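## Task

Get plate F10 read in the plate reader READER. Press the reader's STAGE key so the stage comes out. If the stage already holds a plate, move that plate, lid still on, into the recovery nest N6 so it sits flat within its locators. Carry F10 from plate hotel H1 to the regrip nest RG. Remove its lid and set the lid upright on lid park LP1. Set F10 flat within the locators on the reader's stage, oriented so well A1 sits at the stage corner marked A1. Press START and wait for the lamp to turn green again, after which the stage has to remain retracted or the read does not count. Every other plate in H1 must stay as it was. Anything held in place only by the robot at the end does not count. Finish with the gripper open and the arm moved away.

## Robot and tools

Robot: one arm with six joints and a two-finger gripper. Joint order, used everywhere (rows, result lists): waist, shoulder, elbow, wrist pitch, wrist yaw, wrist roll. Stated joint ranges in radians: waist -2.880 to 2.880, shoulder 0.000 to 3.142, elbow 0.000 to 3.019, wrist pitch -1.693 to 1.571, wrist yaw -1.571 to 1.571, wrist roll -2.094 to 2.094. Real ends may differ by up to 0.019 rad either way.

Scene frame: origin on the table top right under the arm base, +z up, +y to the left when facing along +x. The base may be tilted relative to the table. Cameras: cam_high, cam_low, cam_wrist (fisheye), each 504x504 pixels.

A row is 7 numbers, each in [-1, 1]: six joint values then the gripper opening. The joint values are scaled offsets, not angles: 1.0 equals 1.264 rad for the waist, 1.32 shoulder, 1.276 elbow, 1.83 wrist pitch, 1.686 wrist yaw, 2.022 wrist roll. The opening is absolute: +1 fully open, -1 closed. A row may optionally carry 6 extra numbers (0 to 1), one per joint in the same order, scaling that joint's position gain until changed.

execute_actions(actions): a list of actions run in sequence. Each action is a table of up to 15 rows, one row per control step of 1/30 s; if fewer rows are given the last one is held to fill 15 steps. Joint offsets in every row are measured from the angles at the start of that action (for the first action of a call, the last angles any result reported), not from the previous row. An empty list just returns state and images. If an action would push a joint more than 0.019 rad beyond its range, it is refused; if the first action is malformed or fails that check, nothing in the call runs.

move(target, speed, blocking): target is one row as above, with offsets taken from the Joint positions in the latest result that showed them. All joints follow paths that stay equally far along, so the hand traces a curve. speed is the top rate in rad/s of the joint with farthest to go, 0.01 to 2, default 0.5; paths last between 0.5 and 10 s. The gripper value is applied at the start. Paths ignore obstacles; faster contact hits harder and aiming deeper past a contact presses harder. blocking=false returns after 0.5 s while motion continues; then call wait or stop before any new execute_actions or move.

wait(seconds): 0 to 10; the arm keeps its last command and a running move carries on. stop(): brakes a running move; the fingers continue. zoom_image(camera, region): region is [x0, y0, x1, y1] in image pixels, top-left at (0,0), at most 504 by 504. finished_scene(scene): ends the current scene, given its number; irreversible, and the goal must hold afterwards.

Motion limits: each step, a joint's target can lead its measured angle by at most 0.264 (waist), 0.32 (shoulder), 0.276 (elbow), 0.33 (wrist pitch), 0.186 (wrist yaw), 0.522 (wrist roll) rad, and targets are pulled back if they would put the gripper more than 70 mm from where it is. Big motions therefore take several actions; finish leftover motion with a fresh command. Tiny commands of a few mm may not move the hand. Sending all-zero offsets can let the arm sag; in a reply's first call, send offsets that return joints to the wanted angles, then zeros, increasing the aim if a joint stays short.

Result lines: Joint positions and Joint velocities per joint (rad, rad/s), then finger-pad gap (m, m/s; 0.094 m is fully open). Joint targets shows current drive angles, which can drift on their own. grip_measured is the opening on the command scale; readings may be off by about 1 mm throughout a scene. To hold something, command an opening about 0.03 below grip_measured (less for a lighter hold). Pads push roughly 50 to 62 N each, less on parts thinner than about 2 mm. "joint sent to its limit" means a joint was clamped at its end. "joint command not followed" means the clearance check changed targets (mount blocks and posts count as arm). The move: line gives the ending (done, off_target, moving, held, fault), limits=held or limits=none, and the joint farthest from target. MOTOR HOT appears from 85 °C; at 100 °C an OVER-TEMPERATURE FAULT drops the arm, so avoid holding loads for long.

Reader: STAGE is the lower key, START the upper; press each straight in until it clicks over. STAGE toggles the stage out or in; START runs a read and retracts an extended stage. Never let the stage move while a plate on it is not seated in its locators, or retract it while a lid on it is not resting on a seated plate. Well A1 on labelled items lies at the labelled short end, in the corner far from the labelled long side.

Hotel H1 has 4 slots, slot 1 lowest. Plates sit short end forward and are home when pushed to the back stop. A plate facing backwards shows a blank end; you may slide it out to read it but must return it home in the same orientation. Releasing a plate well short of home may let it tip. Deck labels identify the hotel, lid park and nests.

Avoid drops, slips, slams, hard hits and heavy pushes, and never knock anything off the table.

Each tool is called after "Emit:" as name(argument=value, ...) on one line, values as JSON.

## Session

Emit:
execute_actions(actions=[])

Scene clock: 0.00 s.
grip_measured=+1.000
Joint names: [waist, shoulder, elbow, wrist pitch, wrist yaw, wrist roll]
Joint positions: [ 1.731  1.511  0.902  0.779 -0.119  0.003  0.094]
Joint velocities: [-0.005 -0.015 -0.007 -0.012 -0.007 -0.066  0.   ]
Joint targets: [1.729 1.515 0.914 0.783 -0.119 0.003]
Joint stiffness scale: [1. 1. 1. 1. 1. 1.]

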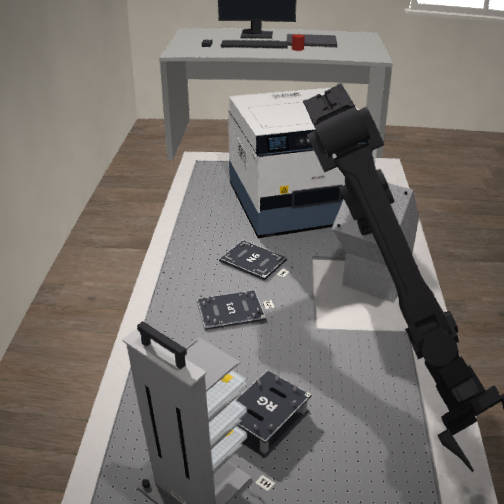

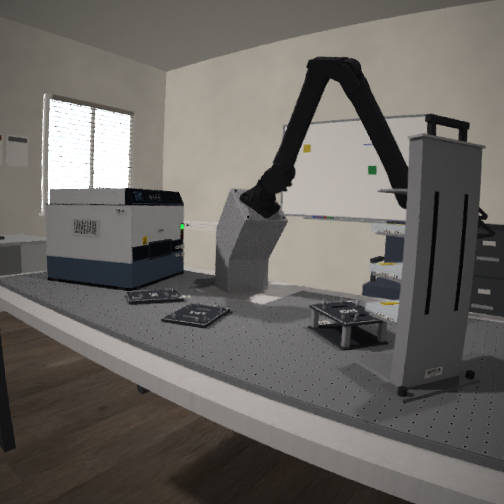

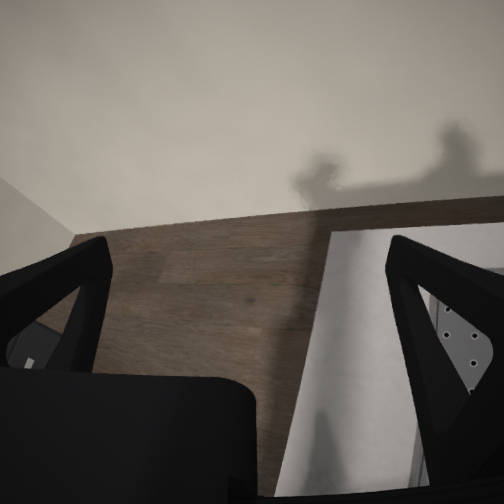

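Emit:
zoom_image(camera="cam_low", region=[120, 180, 240, 300])

Emit:
zoom_image(camera="cam_high", region=[220, 120, 400, 300])

Emit:
zoom_image(camera="cam_low", region=[300, 170, 500, 400])

Emit:
zoom_image(camera="cam_high", region=[120, 310, 320, 504])

Region (120, 180, 240, 300) of cam_low's 504x504 image, scaled by 4.200, with more detail than that image has.

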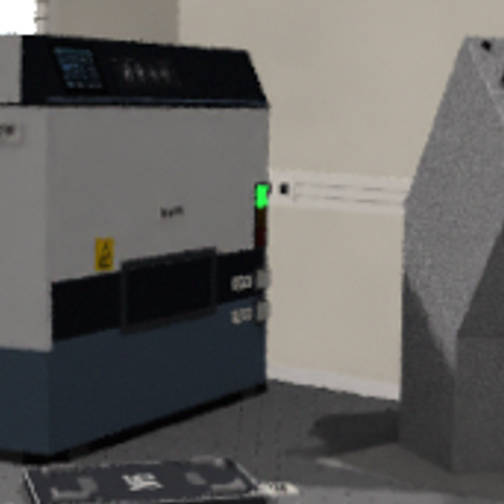

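Region (220, 120, 400, 300) of cam_high's 504x504 image, scaled by 2.800, with more detail than that image has.

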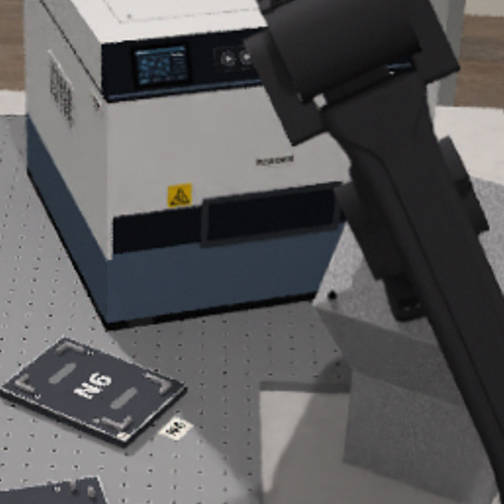

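Region (300, 170, 500, 400) of cam_low's 504x504 image, scaled by 2.191, with more detail than that image has; it fills the left 438 columns of this view, and the rest is white.

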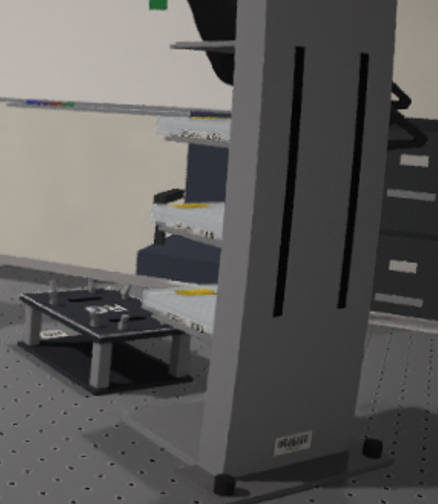

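Region (120, 310, 320, 504) of cam_high's 504x504 image, scaled by 2.520, with more detail than that image has; it fills the top 489 rows of this view, and the rest is white.

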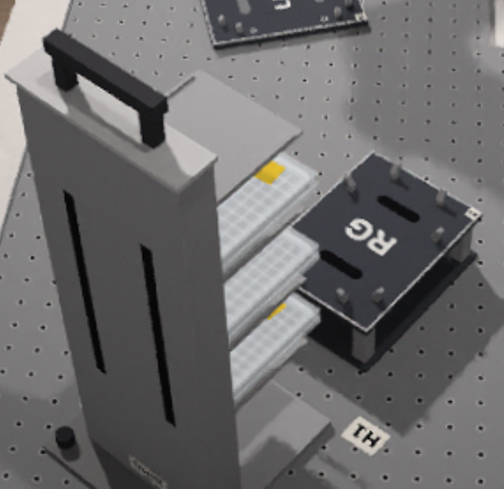

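Emit:
zoom_image(camera="cam_low", region=[360, 215, 410, 245])

Emit:
zoom_image(camera="cam_low", region=[360, 255, 410, 285])

Emit:
zoom_image(camera="cam_low", region=[358, 296, 408, 326])

Region (360, 215, 410, 245) of cam_low's 504x504 image, scaled by 10.080, with more detail than that image has; it fills the top 302 rows of this view, and the rest is white.

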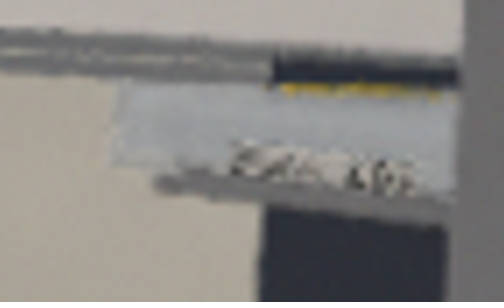

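Region (360, 255, 410, 285) of cam_low's 504x504 image, scaled by 10.080, with more detail than that image has; it fills the top 302 rows of this view, and the rest is white.

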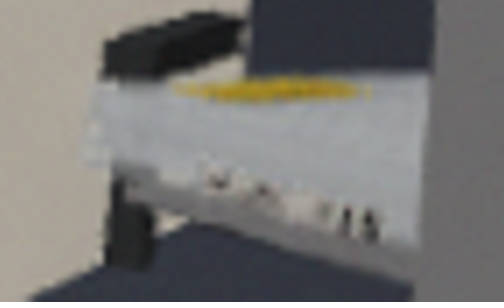

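Region (358, 296, 408, 326) of cam_low's 504x504 image, scaled by 10.080, with more detail than that image has; it fills the top 302 rows of this view, and the rest is white.

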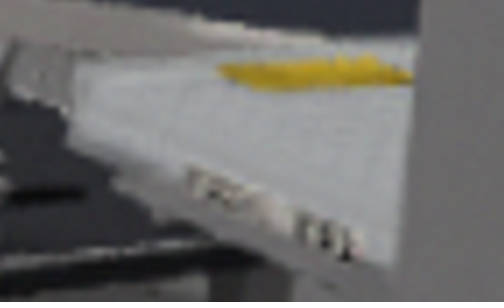

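Emit:
zoom_image(camera="cam_low", region=[160, 215, 200, 280])

Emit:
zoom_image(camera="cam_low", region=[110, 230, 180, 300])

Emit:
zoom_image(camera="cam_high", region=[225, 170, 345, 250])

Region (160, 215, 200, 280) of cam_low's 504x504 image, scaled by 7.754, with more detail than that image has; it fills the left 310 columns of this view, and the rest is white.

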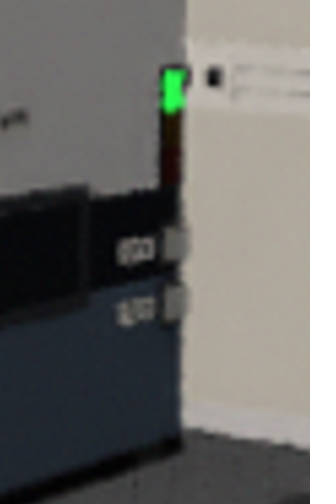

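Region (110, 230, 180, 300) of cam_low's 504x504 image, scaled by 7.200, with more detail than that image has.

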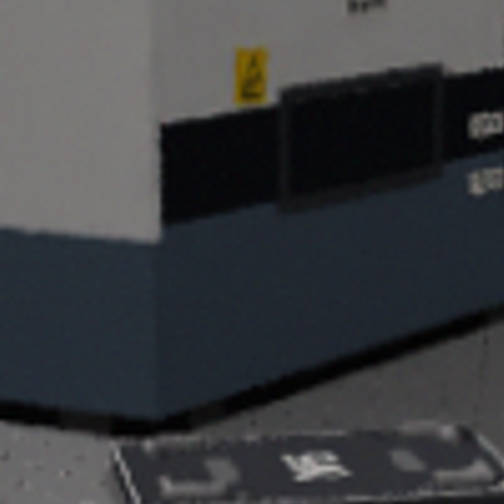

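Region (225, 170, 345, 250) of cam_high's 504x504 image, scaled by 4.200, with more detail than that image has.

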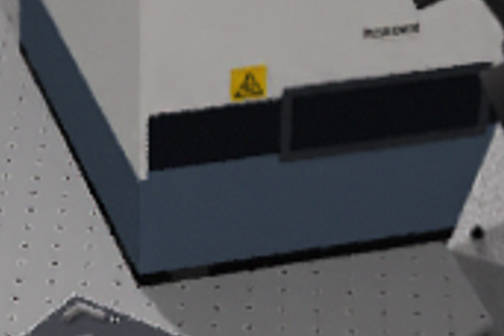

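Emit:
zoom_image(camera="cam_low", region=[195, 170, 315, 310])

Emit:
zoom_image(camera="cam_high", region=[300, 150, 450, 340])

Region (195, 170, 315, 310) of cam_low's 504x504 image, scaled by 3.600, with more detail than that image has; it fills the left 432 columns of this view, and the rest is white.

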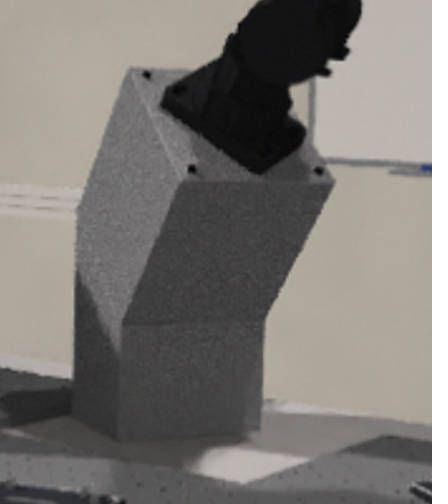

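Region (300, 150, 450, 340) of cam_high's 504x504 image, scaled by 2.653, with more detail than that image has; it fills the left 398 columns of this view, and the rest is white.

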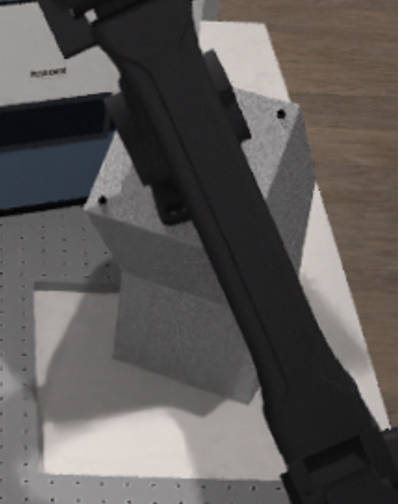

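Emit:
execute_actions(actions=[[[-0.006,-0.004,0.004,0.002,-0.0015,0.003,0.93],[-0.0122,-0.013,-0.003,0.002,-0.0029,0.0053,0.86],[-0.0146,-0.0215,-0.0085,0.001,-0.0032,0.0054,0.79],[-0.0179,-0.0255,-0.0132,0.001,-0.0036,0.0056,0.72],[-0.0222,-0.0295,-0.0193,0,-0.0042,0.0058,0.65],[-0.0274,-0.0345,-0.0268,0,-0.0048,0.0061,0.58],[-0.0336,-0.0405,-0.0356,-0.001,-0.0056,0.0064,0.51],[-0.0407,-0.0473,-0.0458,-0.002,-0.0065,0.0068,0.44],[-0.0487,-0.0550,-0.0574,-0.002,-0.0075,0.0072,0.37],[-0.0578,-0.0636,-0.0703,-0.003,-0.0086,0.0077,0.30],[-0.0677,-0.0732,-0.0845,-0.004,-0.0098,0.0082,0.23],[-0.0787,-0.0837,-0.1002,-0.004,-0.0112,0.0088,0.16],[-0.0905,-0.0950,-0.1172,-0.005,-0.0127,0.0094,0.09],[-0.1033,-0.1073,-0.1355,-0.006,-0.0143,0.0100,0.02],[-0.1171,-0.1205,-0.1552,-0.006,-0.0160,0.0108,-0.05]],
[[-0.0476,-0.0530,-0.0545,-0.008,-0.0059,0.0086,-0.12],[-0.0636,-0.0656,-0.0739,-0.010,-0.0078,0.0093,-0.19],[-0.0807,-0.0774,-0.0927,-0.0114,-0.0097,0.0102,-0.26],[-0.0990,-0.0886,-0.1108,-0.0118,-0.0117,0.0110,-0.33],[-0.1185,-0.0990,-0.1282,-0.0123,-0.0137,0.0119,-0.40],[-0.1391,-0.1088,-0.1450,-0.0129,-0.0158,0.0128,-0.47],[-0.1609,-0.1178,-0.1611,-0.0136,-0.0180,0.0138,-0.54],[-0.1838,-0.1262,-0.1766,-0.0144,-0.0202,0.0148,-0.61],[-0.2079,-0.1338,-0.1915,-0.0154,-0.0225,0.0158,-0.68],[-0.2332,-0.1407,-0.2056,-0.0164,-0.0248,0.0169,-0.75],[-0.2596,-0.1469,-0.2191,-0.0175,-0.0272,0.0180,-0.82],[-0.2872,-0.1524,-0.2320,-0.0188,-0.0297,0.0191,-0.88],[-0.3160,-0.1572,-0.2442,-0.0202,-0.0322,0.0202,-0.93],[-0.3459,-0.1613,-0.2558,-0.0216,-0.0348,0.0214,-0.97],[-0.3769,-0.1647,-0.2667,-0.0232,-0.0375,0.0226,-1]],
[[-0.0933,-0.0270,-0.0311,-0.0158,-0.0075,0.0114,-1],[-0.1252,-0.0293,-0.0407,-0.0179,-0.0101,0.0127,-1],[-0.1574,-0.0311,-0.0495,-0.0202,-0.0128,0.0139,-1],[-0.1898,-0.0278,-0.0576,-0.0229,-0.0155,0.0151,-1],[-0.2224,-0.0225,-0.0650,-0.0258,-0.0181,0.0164,-1],[-0.2552,-0.0152,-0.0717,-0.0291,-0.0208,0.0176,-1],[-0.2882,-0.0081,-0.0777,-0.0326,-0.0235,0.0189,-1],[-0.3215,-0.0013,-0.0830,-0.0364,-0.0262,0.0201,-1],[-0.3549,0.0045,-0.0876,-0.0406,-0.0288,0.0213,-1],[-0.3886,0.0063,-0.0915,-0.0450,-0.0315,0.0226,-1],[-0.4224,0.0086,-0.0946,-0.0497,-0.0342,0.0238,-1],[-0.4565,0.0114,-0.0971,-0.0547,-0.0368,0.0250,-1],[-0.4908,0.0146,-0.0989,-0.0599,-0.0395,0.0263,-1],[-0.5253,0.0184,-0.0999,-0.0655,-0.0422,0.0275,-1],[-0.5600,0.0227,-0.1003,-0.0714,-0.0448,0.0287,-1]],
[[-0.1030,0.0291,-0.003,-0.0285,-0.0075,0.0114,-1],[-0.1380,0.0344,-0.003,-0.0349,-0.0101,0.0127,-1],[-0.1730,0.0402,-0.002,-0.0415,-0.0128,0.0139,-1],[-0.2082,0.0465,-0.001,-0.0484,-0.0155,0.0151,-1],[-0.2435,0.0534,0,-0.0556,-0.0181,0.0164,-1],[-0.2789,0.0607,0.001,-0.0630,-0.0208,0.0176,-1],[-0.3144,0.0685,0.002,-0.0707,-0.0235,0.0189,-1],[-0.3500,0.0768,0.003,-0.0786,-0.0262,0.0201,-1],[-0.3857,0.0857,0.004,-0.0868,-0.0288,0.0213,-1],[-0.4215,0.0950,0.005,-0.0952,-0.0315,0.0226,-1],[-0.4574,0.1049,0.006,-0.1039,-0.0342,0.0238,-1],[-0.4934,0.1152,0.007,-0.1128,-0.0368,0.0250,-1],[-0.5296,0.1261,0.007,-0.1220,-0.0395,0.0263,-1],[-0.5658,0.1374,0.007,-0.1315,-0.0422,0.0275,-1],[-0.6021,0.1493,0.007,-0.1412,-0.0448,0.0287,-1]],
[[-0.1074,0.0494,0.0078,-0.0397,-0.0075,0.0114,-1],[-0.1439,0.0623,0.0078,-0.0489,-0.0101,0.0127,-1],[-0.1806,0.0758,0.0078,-0.0577,-0.0128,0.0139,-1],[-0.2173,0.0899,0.0078,-0.0660,-0.0155,0.0151,-1],[-0.2542,0.1045,0.0078,-0.0738,-0.0181,0.0164,-1],[-0.2911,0.1197,0.0078,-0.0813,-0.0208,0.0176,-1],[-0.3282,0.1354,0.0078,-0.0883,-0.0235,0.0189,-1],[-0.3654,0.1517,0.0078,-0.0948,-0.0262,0.0201,-1],[-0.4027,0.1686,0.0078,-0.1009,-0.0288,0.0213,-1],[-0.4401,0.1859,0.0078,-0.1066,-0.0315,0.0226,-1],[-0.4776,0.2039,0.0078,-0.1119,-0.0342,0.0238,-1],[-0.5152,0.2224,0.0078,-0.1167,-0.0368,0.0250,-1],[-0.5529,0.2415,0.0078,-0.1210,-0.0395,0.0263,-1],[-0.5907,0.2611,0.0078,-0.1250,-0.0422,0.0275,-1],[-0.6286,0.2813,0.0078,-0.1285,-0.0448,0.0287,-1]],
[[-0.1113,0.0715,0.011,-0.0213,-0.0075,0.0114,-1],[-0.1485,0.0925,0.015,-0.0235,-0.0101,0.0127,-1],[-0.1853,0.1140,0.0187,-0.0229,-0.0128,0.0139,-1],[-0.2216,0.1359,0.0197,-0.0194,-0.0155,0.0151,-1],[-0.2575,0.1582,0.0212,-0.0141,-0.0181,0.0164,-1],[-0.2928,0.1808,0.0229,-0.0081,-0.0208,0.0176,-1],[-0.3277,0.2039,0.0249,-0.0025,-0.0235,0.0189,-1],[-0.3621,0.2274,0.0273,-0.0006,-0.0262,0.0201,-1],[-0.3961,0.2513,0.0299,0.0020,-0.0288,0.0213,-1],[-0.4295,0.2756,0.0329,0.0053,-0.0315,0.0226,-1],[-0.4625,0.3003,0.0362,0.0093,-0.0342,0.0238,-1],[-0.4950,0.3254,0.0398,0.0140,-0.0368,0.0250,-1],[-0.5271,0.3509,0.0437,0.0194,-0.0395,0.0263,-1],[-0.5586,0.3768,0.0480,0.0254,-0.0422,0.0275,-1],[-0.5897,0.4031,0.0525,0.0322,-0.0448,0.0287,-1]],
[[-0.0926,0.0875,0.0296,0.0310,-0.0074,0.0114,-1],[-0.1214,0.1136,0.0350,0.0385,-0.0100,0.0126,-1],[-0.1489,0.1393,0.0409,0.0462,-0.0125,0.0137,-1],[-0.1750,0.1647,0.0473,0.0541,-0.0150,0.0148,-1],[-0.1997,0.1899,0.0541,0.0624,-0.0174,0.0158,-1],[-0.2230,0.2147,0.0614,0.0708,-0.0197,0.0168,-1],[-0.2450,0.2392,0.0692,0.0795,-0.0220,0.0177,-1],[-0.2656,0.2634,0.0774,0.0884,-0.0242,0.0186,-1],[-0.2848,0.2874,0.0861,0.0976,-0.0264,0.0195,-1],[-0.3027,0.3110,0.0953,0.1071,-0.0285,0.0203,-1],[-0.3192,0.3343,0.1050,0.1167,-0.0305,0.0211,-1],[-0.3343,0.3572,0.1151,0.1267,-0.0325,0.0218,-1],[-0.3481,0.3799,0.1257,0.1368,-0.0344,0.0224,-1],[-0.3605,0.4023,0.1368,0.1473,-0.0362,0.0231,-1],[-0.3716,0.4244,0.1483,0.1579,-0.0380,0.0237,-1]],
[[-0.0395,0.0752,0.0475,0.0424,-0.0058,0.0084,-1],[-0.0488,0.0944,0.0579,0.0521,-0.0074,0.0089,-1],[-0.0575,0.1121,0.0675,0.0611,-0.0088,0.0094,-1],[-0.0654,0.1284,0.0763,0.0694,-0.0102,0.0098,-1],[-0.0727,0.1433,0.0844,0.0769,-0.0114,0.0102,-1],[-0.0792,0.1566,0.0916,0.0838,-0.0125,0.0106,-1],[-0.0851,0.1686,0.0981,0.0899,-0.0135,0.0109,-1],[-0.0903,0.1790,0.1038,0.0953,-0.0144,0.0112,-1],[-0.0948,0.1880,0.1087,0.0999,-0.0152,0.0114,-1],[-0.0986,0.1955,0.1128,0.1039,-0.0158,0.0116,-1],[-0.1017,0.2016,0.1162,0.1071,-0.0164,0.0118,-1],[-0.1041,0.2062,0.1187,0.1096,-0.0168,0.0119,-1],[-0.1058,0.2094,0.1205,0.1114,-0.0171,0.0120,-1],[-0.1069,0.2110,0.1215,0.1125,-0.0172,0.0121,-1],[-0.1072,0.2113,0.1216,0.1129,-0.0173,0.0121,-1]]])

Scene clock: 124.00 s.
grip_measured=-0.988
Joint names: [waist, shoulder, elbow, wrist pitch, wrist yaw, wrist roll]
Joint positions: [-2.022  2.869  0.645  0.683 -0.547  0.229  0.001]
Joint velocities: [-0.063  0.073  0.037  0.066 -0.037  0.007  0.   ]
Joint targets: [-2.033 2.895 0.660 0.717 -0.552 0.241]
Joint stiffness scale: [1. 1. 1. 1. 1. 1.]

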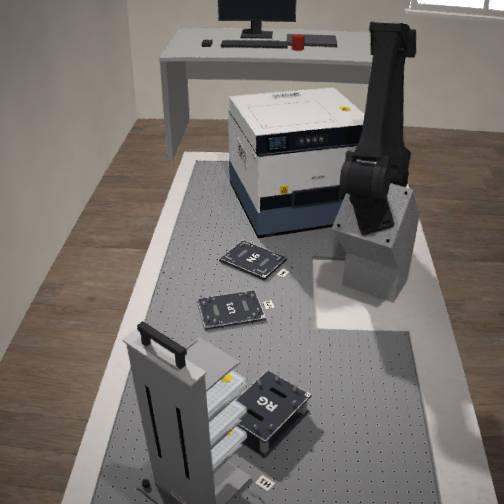

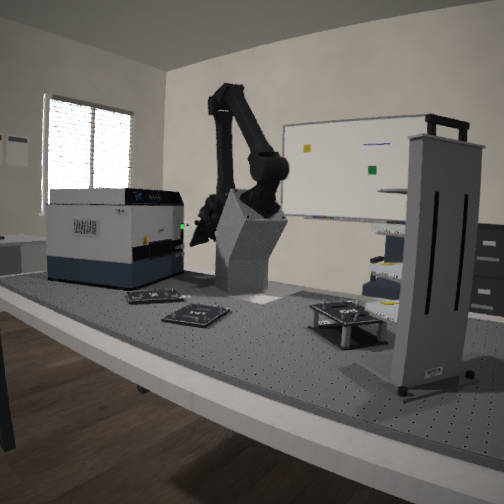

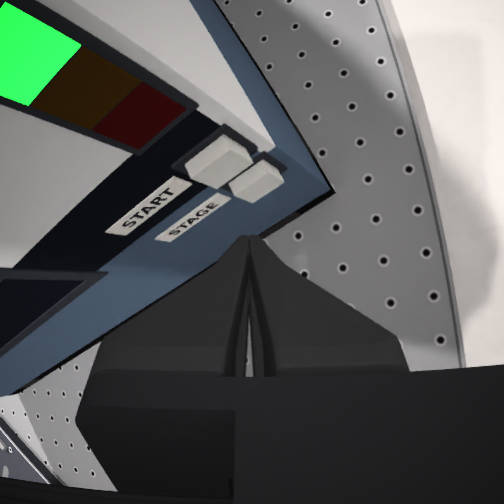

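Emit:
wait(seconds=0)

Emit:
zoom_image(camera="cam_wrist", region=[160, 110, 340, 260])

Emit:
zoom_image(camera="cam_low", region=[160, 170, 260, 290])

Scene clock: 127.63 s.
grip_measured=-0.988
Joint names: [waist, shoulder, elbow, wrist pitch, wrist yaw, wrist roll]
Joint positions: [-2.023  2.871  0.646  0.689 -0.548  0.23   0.001]
Joint velocities: [ 0.005 -0.005  0.012 -0.012  0.007  0.022 -0.001]
Joint targets: [-2.033 2.894 0.660 0.717 -0.552 0.241]
Joint stiffness scale: [1. 1. 1. 1. 1. 1.]

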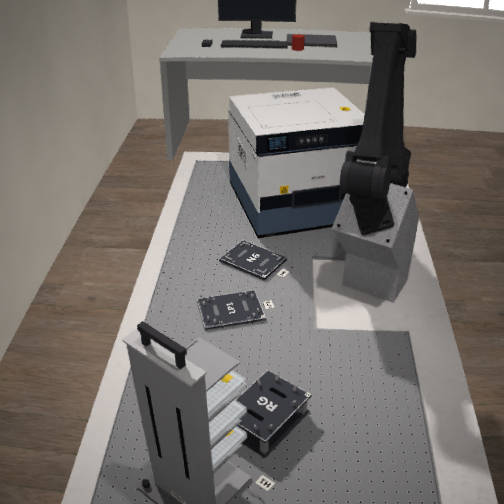

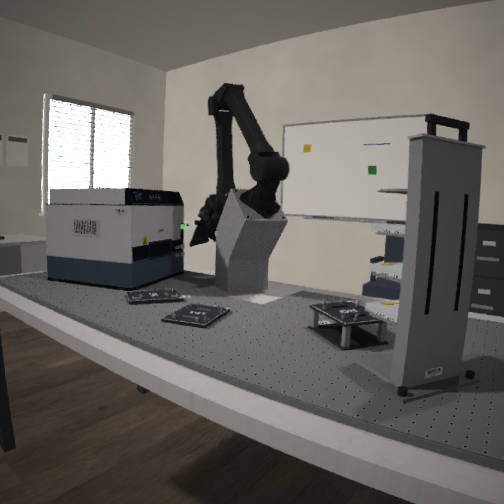

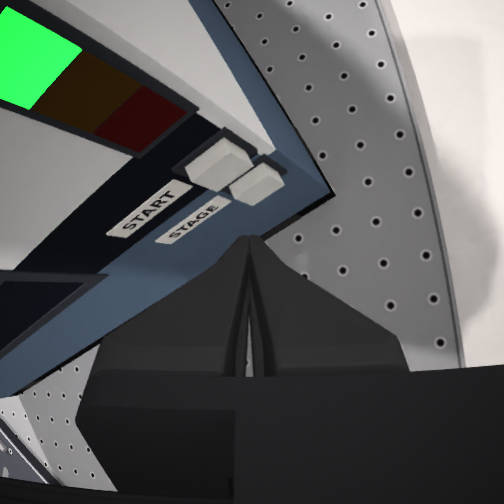

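Region (160, 110, 340, 260) of cam_wrist's 504x504 image, scaled by 2.800, with more detail than that image has.

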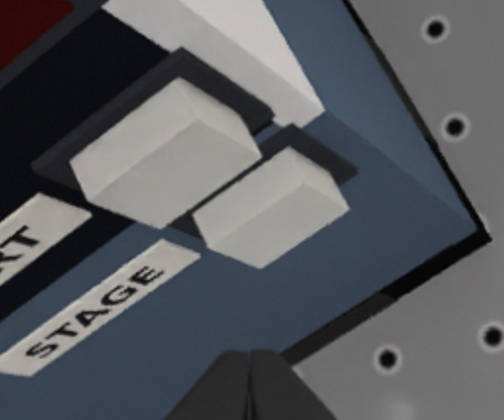

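Region (160, 170, 260, 290) of cam_low's 504x504 image, scaled by 4.200, with more detail than that image has.

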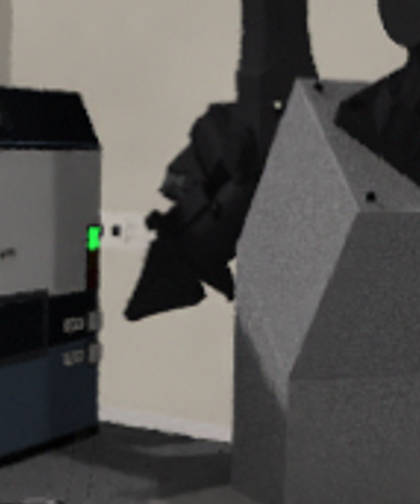

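Emit:
execute_actions(actions=[[[0.001,0.0210,0.0126,0.0166,0,0.004,-1],[0.0115,0.0259,0.0150,0.0189,0.0020,0.003,-1],[0.0159,0.0316,0.0188,0.0225,0.0023,0.002,-1],[0.0218,0.0391,0.0240,0.0273,0.0027,0.002,-1],[0.0289,0.0483,0.0303,0.0332,0.0031,0.002,-1],[0.0369,0.0586,0.0373,0.0398,0.0036,0.002,-1],[0.0455,0.0697,0.0449,0.0469,0.0042,0.002,-1],[0.0543,0.0810,0.0527,0.0542,0.0047,0.002,-1],[0.0628,0.0921,0.0602,0.0613,0.0053,0.002,-1],[0.0709,0.1025,0.0673,0.0679,0.0058,0.002,-1],[0.0780,0.1116,0.0736,0.0738,0.0062,0.002,-1],[0.0838,0.1192,0.0787,0.0787,0.0066,0.002,-1],[0.0882,0.1249,0.0826,0.0823,0.0069,0.002,-1],[0.0909,0.1284,0.0850,0.0845,0.0071,0.002,-1],[0.0919,0.1295,0.0858,0.0853,0.0071,0.002,-1]]])

Scene clock: 203.13 s.
grip_measured=-0.988
Joint names: [waist, shoulder, elbow, wrist pitch, wrist yaw, wrist roll]
Joint positions: [-1.919  3.011  0.744  0.808 -0.54   0.23   0.001]
Joint velocities: [ 0.132  0.239  0.095  0.115 -0.037 -0.022  0.   ]
Joint targets: [-1.907 3.042 0.755 0.845 -0.536 0.234]
Joint stiffness scale: [1. 1. 1. 1. 1. 1.]

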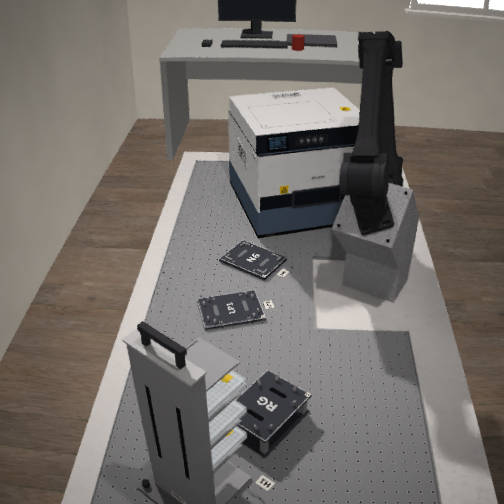

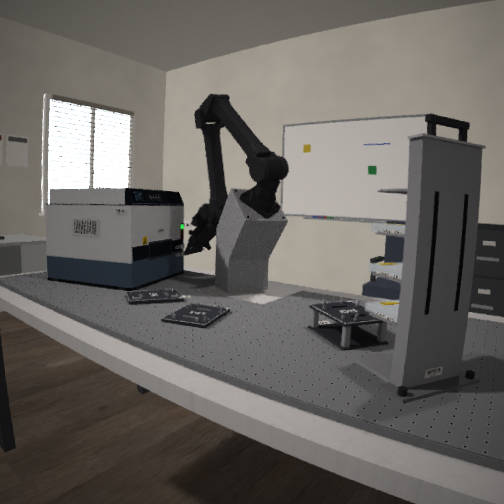

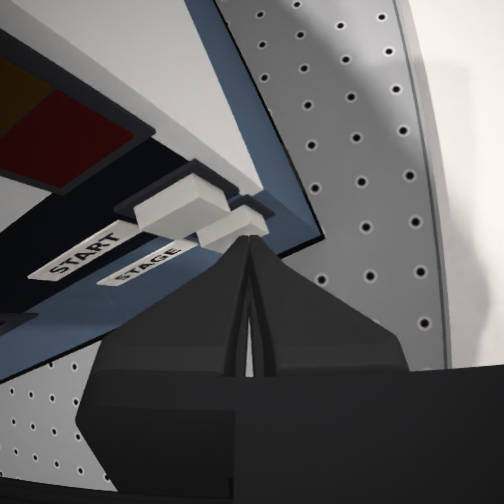

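Emit:
wait(seconds=0)

Emit:
zoom_image(camera="cam_wrist", region=[110, 140, 290, 270])

Emit:
zoom_image(camera="cam_low", region=[165, 200, 225, 280])

Scene clock: 207.23 s.
grip_measured=-0.988
Joint names: [waist, shoulder, elbow, wrist pitch, wrist yaw, wrist roll]
Joint positions: [-1.914  3.022  0.745  0.816 -0.54   0.23   0.001]
Joint velocities: [-0.005 -0.005 -0.002  0.007 -0.007 -0.051 -0.   ]
Joint targets: [-1.907 3.042 0.755 0.845 -0.536 0.234]
Joint stiffness scale: [1. 1. 1. 1. 1. 1.]

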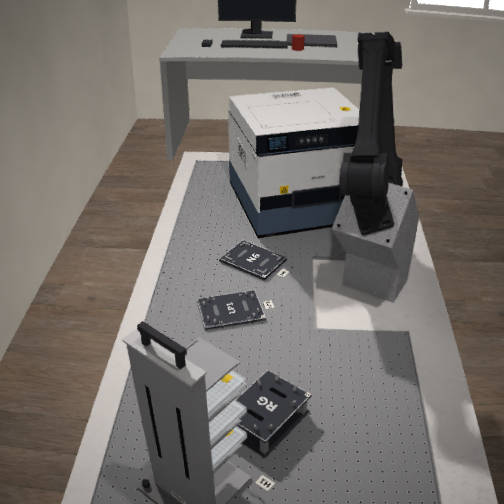

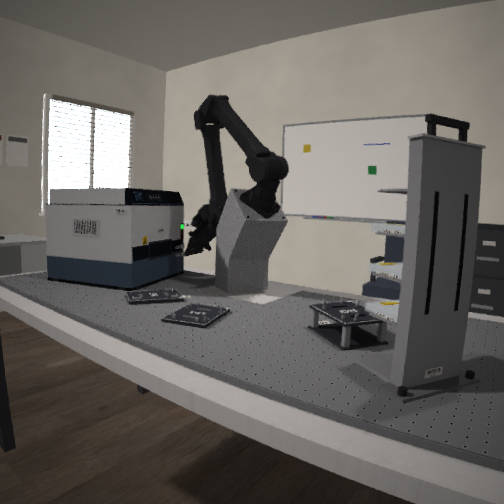

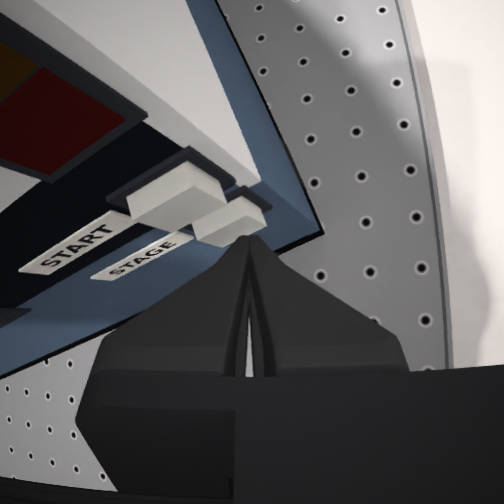

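Region (110, 140, 290, 270) of cam_wrist's 504x504 image, scaled by 2.800, with more detail than that image has.

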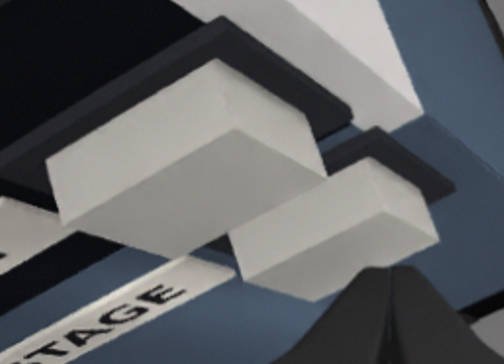

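Region (165, 200, 225, 280) of cam_low's 504x504 image, scaled by 6.300, with more detail than that image has; it fills the left 378 columns of this view, and the rest is white.

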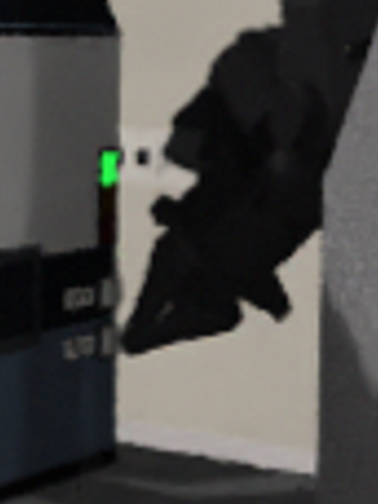

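Emit:
execute_actions(actions=[[[0.0078,0.0189,0.0095,0.015,0.001,0.002,-1],[0.0098,0.0227,0.0108,0.015,0,0.002,-1],[0.0112,0.0250,0.0115,0.015,0,0.002,-1],[0.0131,0.0250,0.0124,0.015,0,0.002,-1],[0.0153,0.0246,0.0135,0.015,0,0.002,-1],[0.0179,0.0246,0.0148,0.015,0,0.002,-1],[0.0206,0.0246,0.0162,0.015,0,0.002,-1],[0.0233,0.0246,0.0175,0.015,0,0.002,-1],[0.0260,0.0246,0.0189,0.015,0,0.002,-1],[0.0286,0.0246,0.0202,0.015,0,0.002,-1],[0.0308,0.0246,0.0213,0.015,0,0.002,-1],[0.0327,0.021,0.0222,0.015,0,0.002,-1],[0.0341,0.017,0.0229,0.015,0,0.002,-1],[0.0349,0.012,0.0234,0.015,0,0.002,-1],[0.0352,0.008,0.0235,0.015,0,0.002,-1]]])

Emit:
wait(seconds=0.3)

Scene clock: 239.43 s.
grip_measured=-0.988
Joint names: [waist, shoulder, elbow, wrist pitch, wrist yaw, wrist roll]
Joint positions: [-1.886  3.025  0.752  0.816 -0.54   0.23   0.001]
Joint velocities: [ 0.044 -0.005  0.007 -0.012  0.007 -0.066  0.001]
Joint targets: [-1.869 3.033 0.776 0.844 -0.540 0.234]
Joint stiffness scale: [1. 1. 1. 1. 1. 1.]

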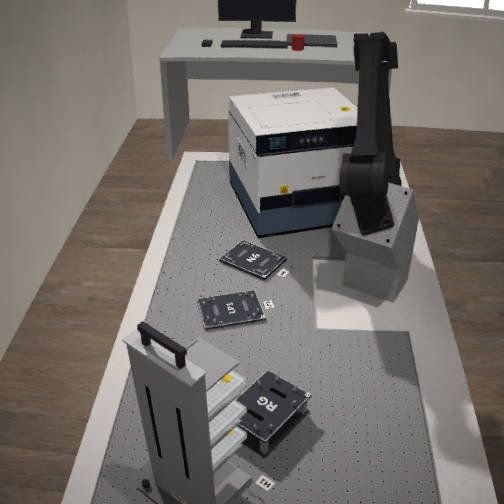

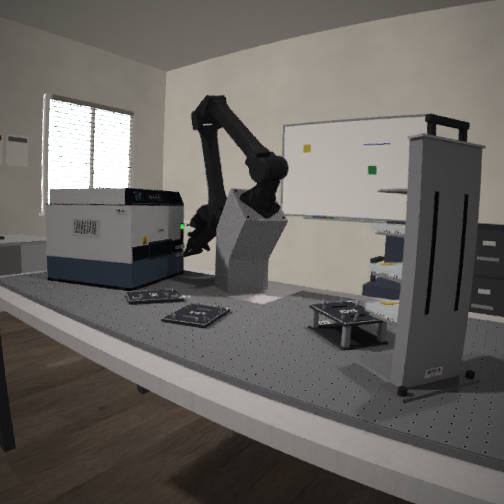

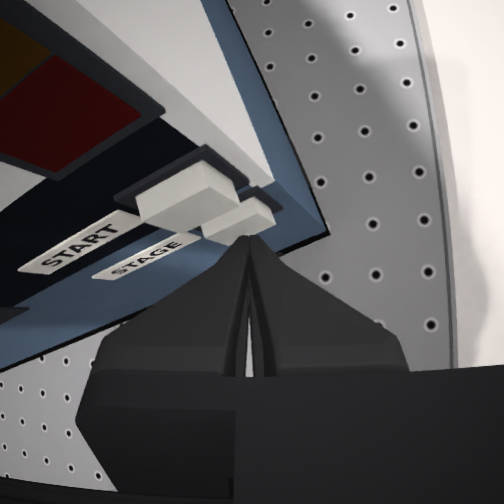

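Scene clock: 239.73 s.
grip_measured=-0.988
Joint names: [waist, shoulder, elbow, wrist pitch, wrist yaw, wrist roll]
Joint positions: [-1.884  3.025  0.753  0.816 -0.54   0.23   0.001]
Joint velocities: [ 0.005 -0.005 -0.002 -0.002 -0.022  0.007  0.   ]
Joint targets: [-1.869 3.033 0.775 0.844 -0.540 0.234]
Joint stiffness scale: [1. 1. 1. 1. 1. 1.]
wait: 0.30 s; at rest by 0.17 s

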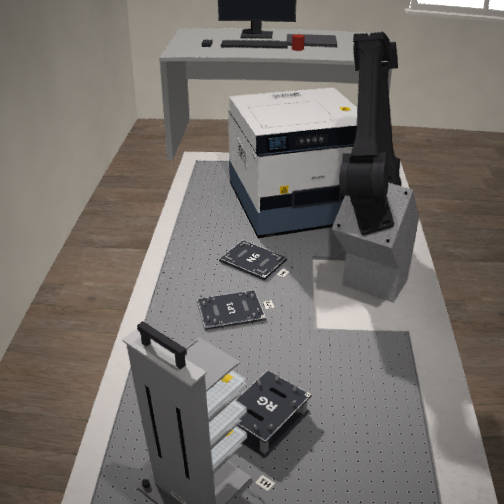

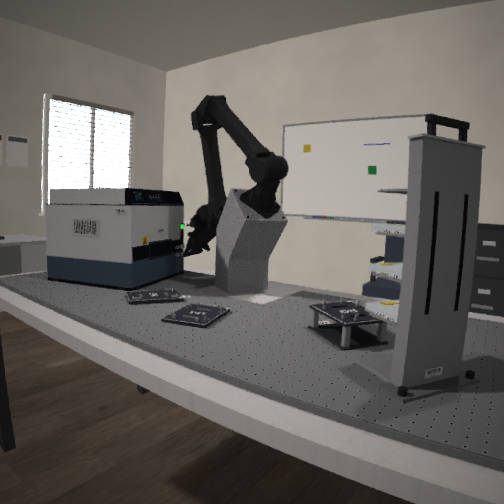

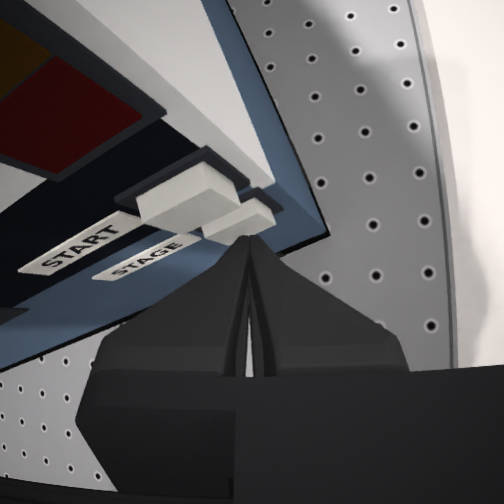

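Emit:
zoom_image(camera="cam_wrist", region=[130, 150, 290, 270])

Region (130, 150, 290, 270) of cam_wrist's 504x504 image, scaled by 3.150, with more detail than that image has; it fills the top 378 rows of this view, and the rest is white.

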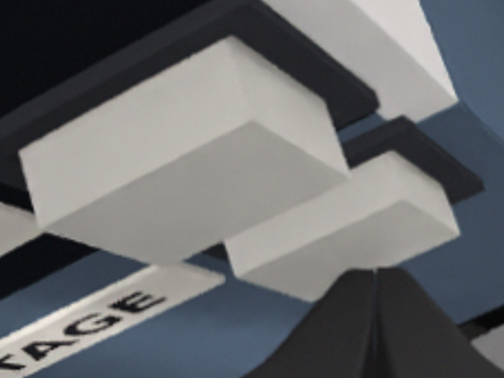

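Emit:
execute_actions(actions=[[[0.0120,0.0055,0.0175,0.0154,0,0.002,-1],[0.0124,0.005,0.0183,0.0157,-0.0001,0.002,-1],[0.0130,0.0045,0.0196,0.0162,-0.0003,0.002,-1],[0.0139,0.004,0.0214,0.0168,-0.0005,0.002,-1],[0.0149,0.0035,0.0235,0.0176,-0.0007,0.002,-1],[0.0160,0.003,0.0259,0.0185,-0.001,0.002,-1],[0.0172,0.0022,0.0284,0.0195,-0.0013,0.002,-1],[0.0184,0.0014,0.0311,0.0204,-0.0016,0.002,-1],[0.0196,0.0007,0.0336,0.0214,-0.002,0.002,-1],[0.0208,0,0.0360,0.0223,-0.0022,0.002,-1],[0.0217,-0.0005,0.0381,0.0231,-0.0025,0.002,-1],[0.0226,-0.001,0.0399,0.0237,-0.0027,0.002,-1],[0.0232,-0.0013,0.0412,0.0242,-0.0029,0.002,-1],[0.0236,-0.0015,0.0420,0.0245,-0.003,0.002,-1],[0.0237,-0.0015,0.0423,0.0246,-0.003,0.002,-1]]])

Scene clock: 258.63 s.
grip_measured=-0.988
Joint names: [waist, shoulder, elbow, wrist pitch, wrist yaw, wrist roll]
Joint positions: [-1.871  3.025  0.763  0.816 -0.54   0.23   0.001]
Joint velocities: [ 0.005 -0.005  0.007 -0.002  0.037  0.007 -0.   ]
Joint targets: [-1.855 3.023 0.807 0.861 -0.545 0.234]
Joint stiffness scale: [1. 1. 1. 1. 1. 1.]

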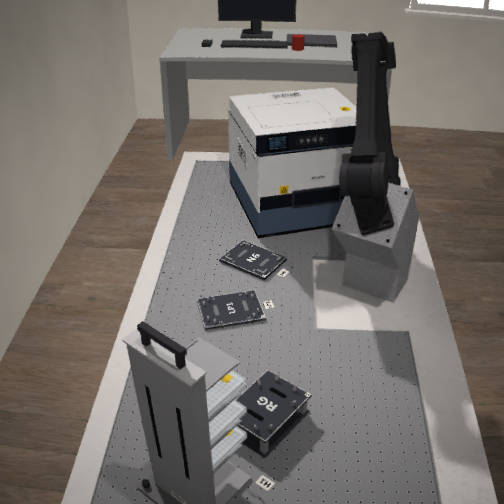

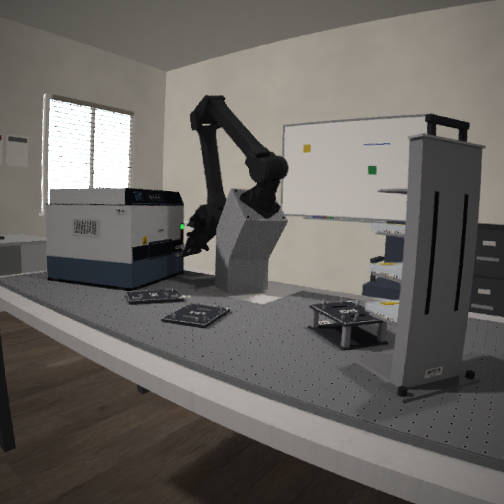

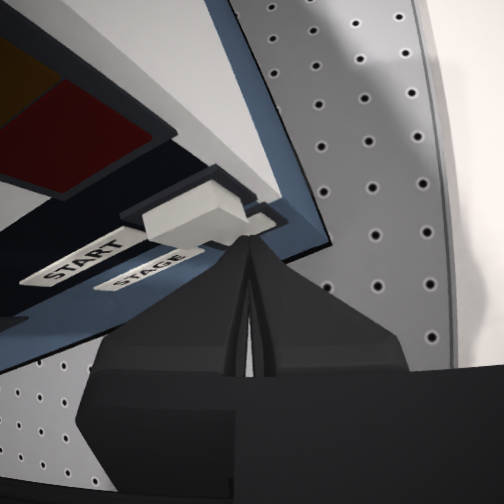

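Emit:
wait(seconds=0)

Scene clock: 260.80 s.
grip_measured=-0.988
Joint names: [waist, shoulder, elbow, wrist pitch, wrist yaw, wrist roll]
Joint positions: [-1.871  3.025  0.763  0.816 -0.54   0.23   0.001]
Joint velocities: [ 0.015 -0.015  0.012 -0.017 -0.022  0.037  0.   ]
Joint targets: [-1.854 3.023 0.807 0.861 -0.545 0.234]
Joint stiffness scale: [1. 1. 1. 1. 1. 1.]

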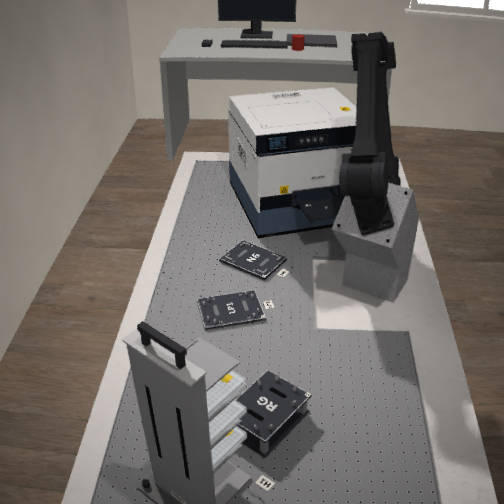

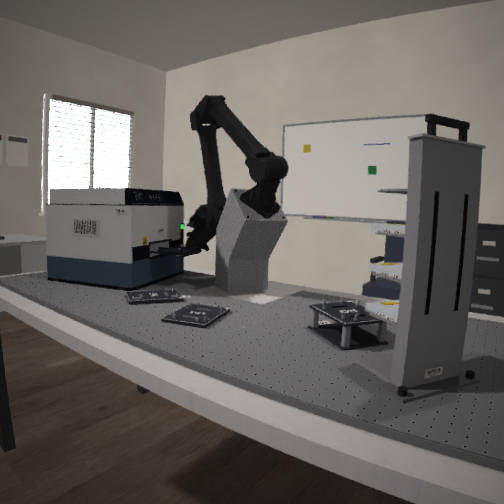

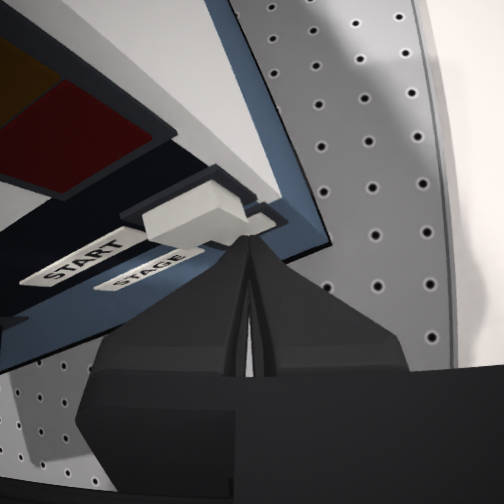

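Emit:
zoom_image(camera="cam_high", region=[270, 170, 370, 250])

Emit:
zoom_image(camera="cam_low", region=[135, 210, 235, 280])

Region (270, 170, 370, 250) of cam_high's 504x504 image, scaled by 5.040, with more detail than that image has; it fills the top 403 rows of this view, and the rest is white.

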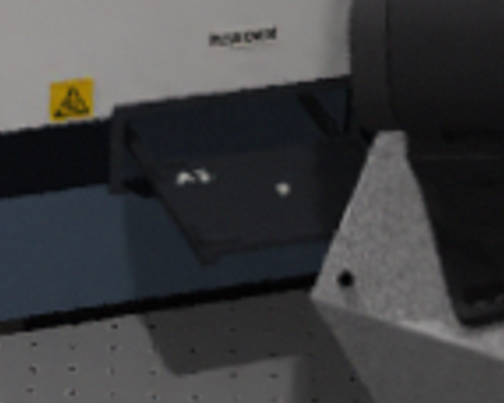

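Region (135, 210, 235, 280) of cam_low's 504x504 image, scaled by 5.040, with more detail than that image has; it fills the top 353 rows of this view, and the rest is white.

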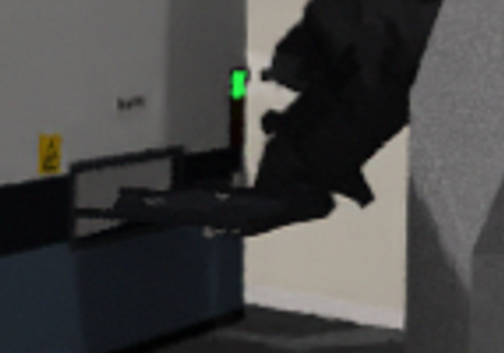

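Emit:
zoom_image(camera="cam_high", region=[215, 355, 325, 465])

Emit:
zoom_image(camera="cam_low", region=[300, 285, 400, 355])

Region (215, 355, 325, 465) of cam_high's 504x504 image, scaled by 4.582, with more detail than that image has.

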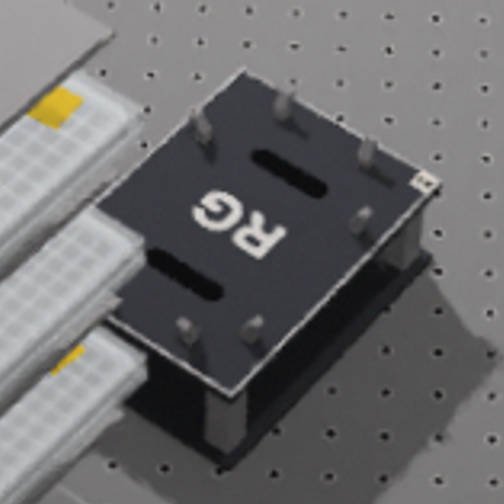

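Region (300, 285, 400, 355) of cam_low's 504x504 image, scaled by 5.040, with more detail than that image has; it fills the top 353 rows of this view, and the rest is white.

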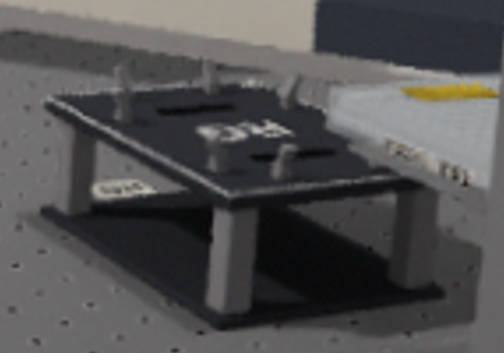

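Emit:
execute_actions(actions=[])

Scene clock: 335.07 s.
grip_measured=-0.988
Joint names: [waist, shoulder, elbow, wrist pitch, wrist yaw, wrist roll]
Joint positions: [-1.871  3.025  0.763  0.816 -0.54   0.23   0.001]
Joint velocities: [ 0.005  0.005 -0.017 -0.002 -0.051  0.007  0.001]
Joint targets: [-1.854 3.023 0.807 0.861 -0.545 0.234]
Joint stiffness scale: [1. 1. 1. 1. 1. 1.]

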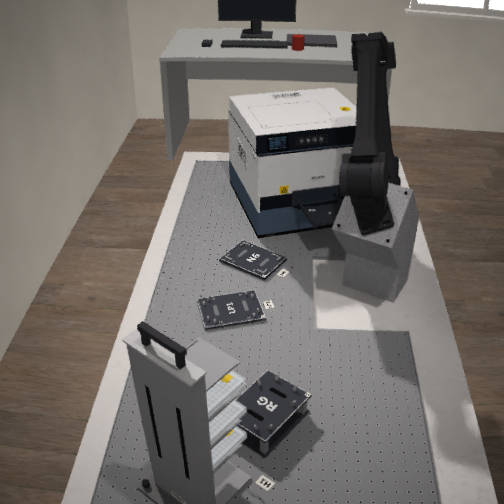

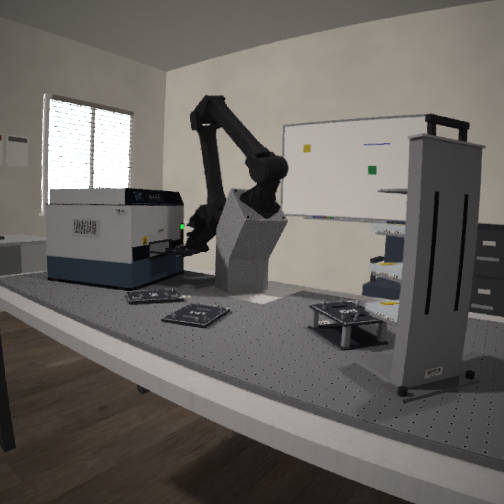

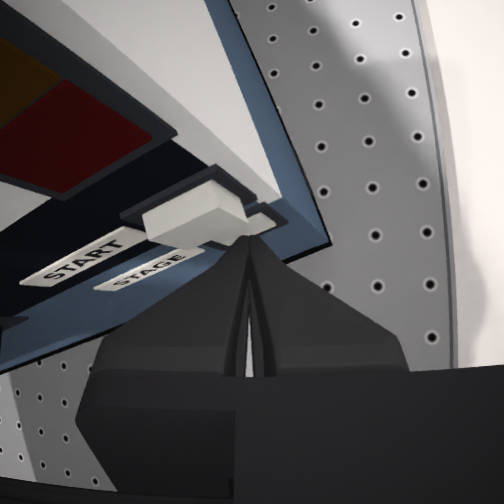

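Emit:
execute_actions(actions=[[[0.0047,-0.0015,0.0196,0.0175,-0.0018,0.001,-1],[-0.004,-0.001,0.0047,0.0109,0,0,-1],[-0.01033,0,-0.00683,0.0044,0,0,-1],[-0.01278,0,-0.00847,0.0044,0,0,-1],[-0.0167,0,-0.0111,0.0044,0,0,-1],[-0.02188,0,-0.01456,0.0044,0,0,-1],[-0.028,0,-0.01866,0.0044,0,0,-1],[-0.03471,0,-0.02315,0.0044,0,0,-1],[-0.04163,0,-0.02779,0.0044,0,0,-1],[-0.04834,0,-0.03228,0.0044,0,0,-1],[-0.05446,0,-0.03638,0.0044,0,0,-1],[-0.05964,0,-0.03984,0.0044,0,0,-1],[-0.06357,0,-0.04247,0.0044,0,0,-1],[-0.06602,0,-0.04411,0.0044,0,0,-1],[-0.06685,0,-0.04467,0.0044,0,0,-1]]])

Scene clock: 353.30 s.
grip_measured=-0.988
Joint names: [waist, shoulder, elbow, wrist pitch, wrist yaw, wrist roll]
Joint positions: [-1.943  3.025  0.714  0.816 -0.537  0.23   0.001]
Joint velocities: [-0.181 -0.015 -0.1    0.002 -0.051 -0.007 -0.001]
Joint targets: [-1.956 3.025 0.706 0.824 -0.540 0.230]
Joint stiffness scale: [1. 1. 1. 1. 1. 1.]

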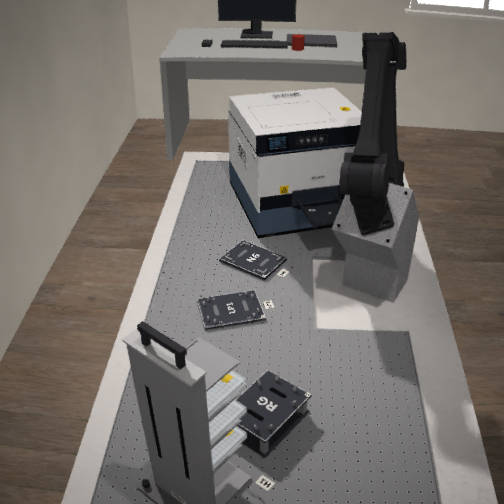

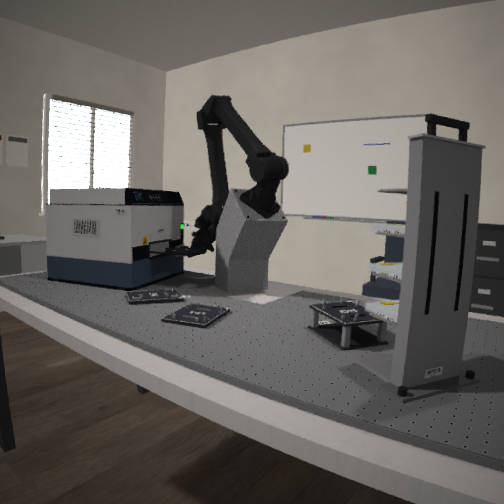

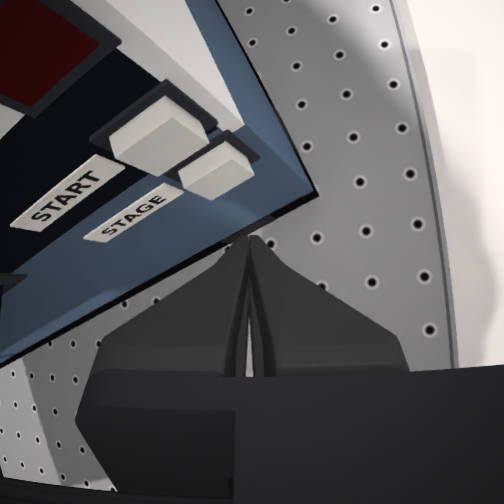

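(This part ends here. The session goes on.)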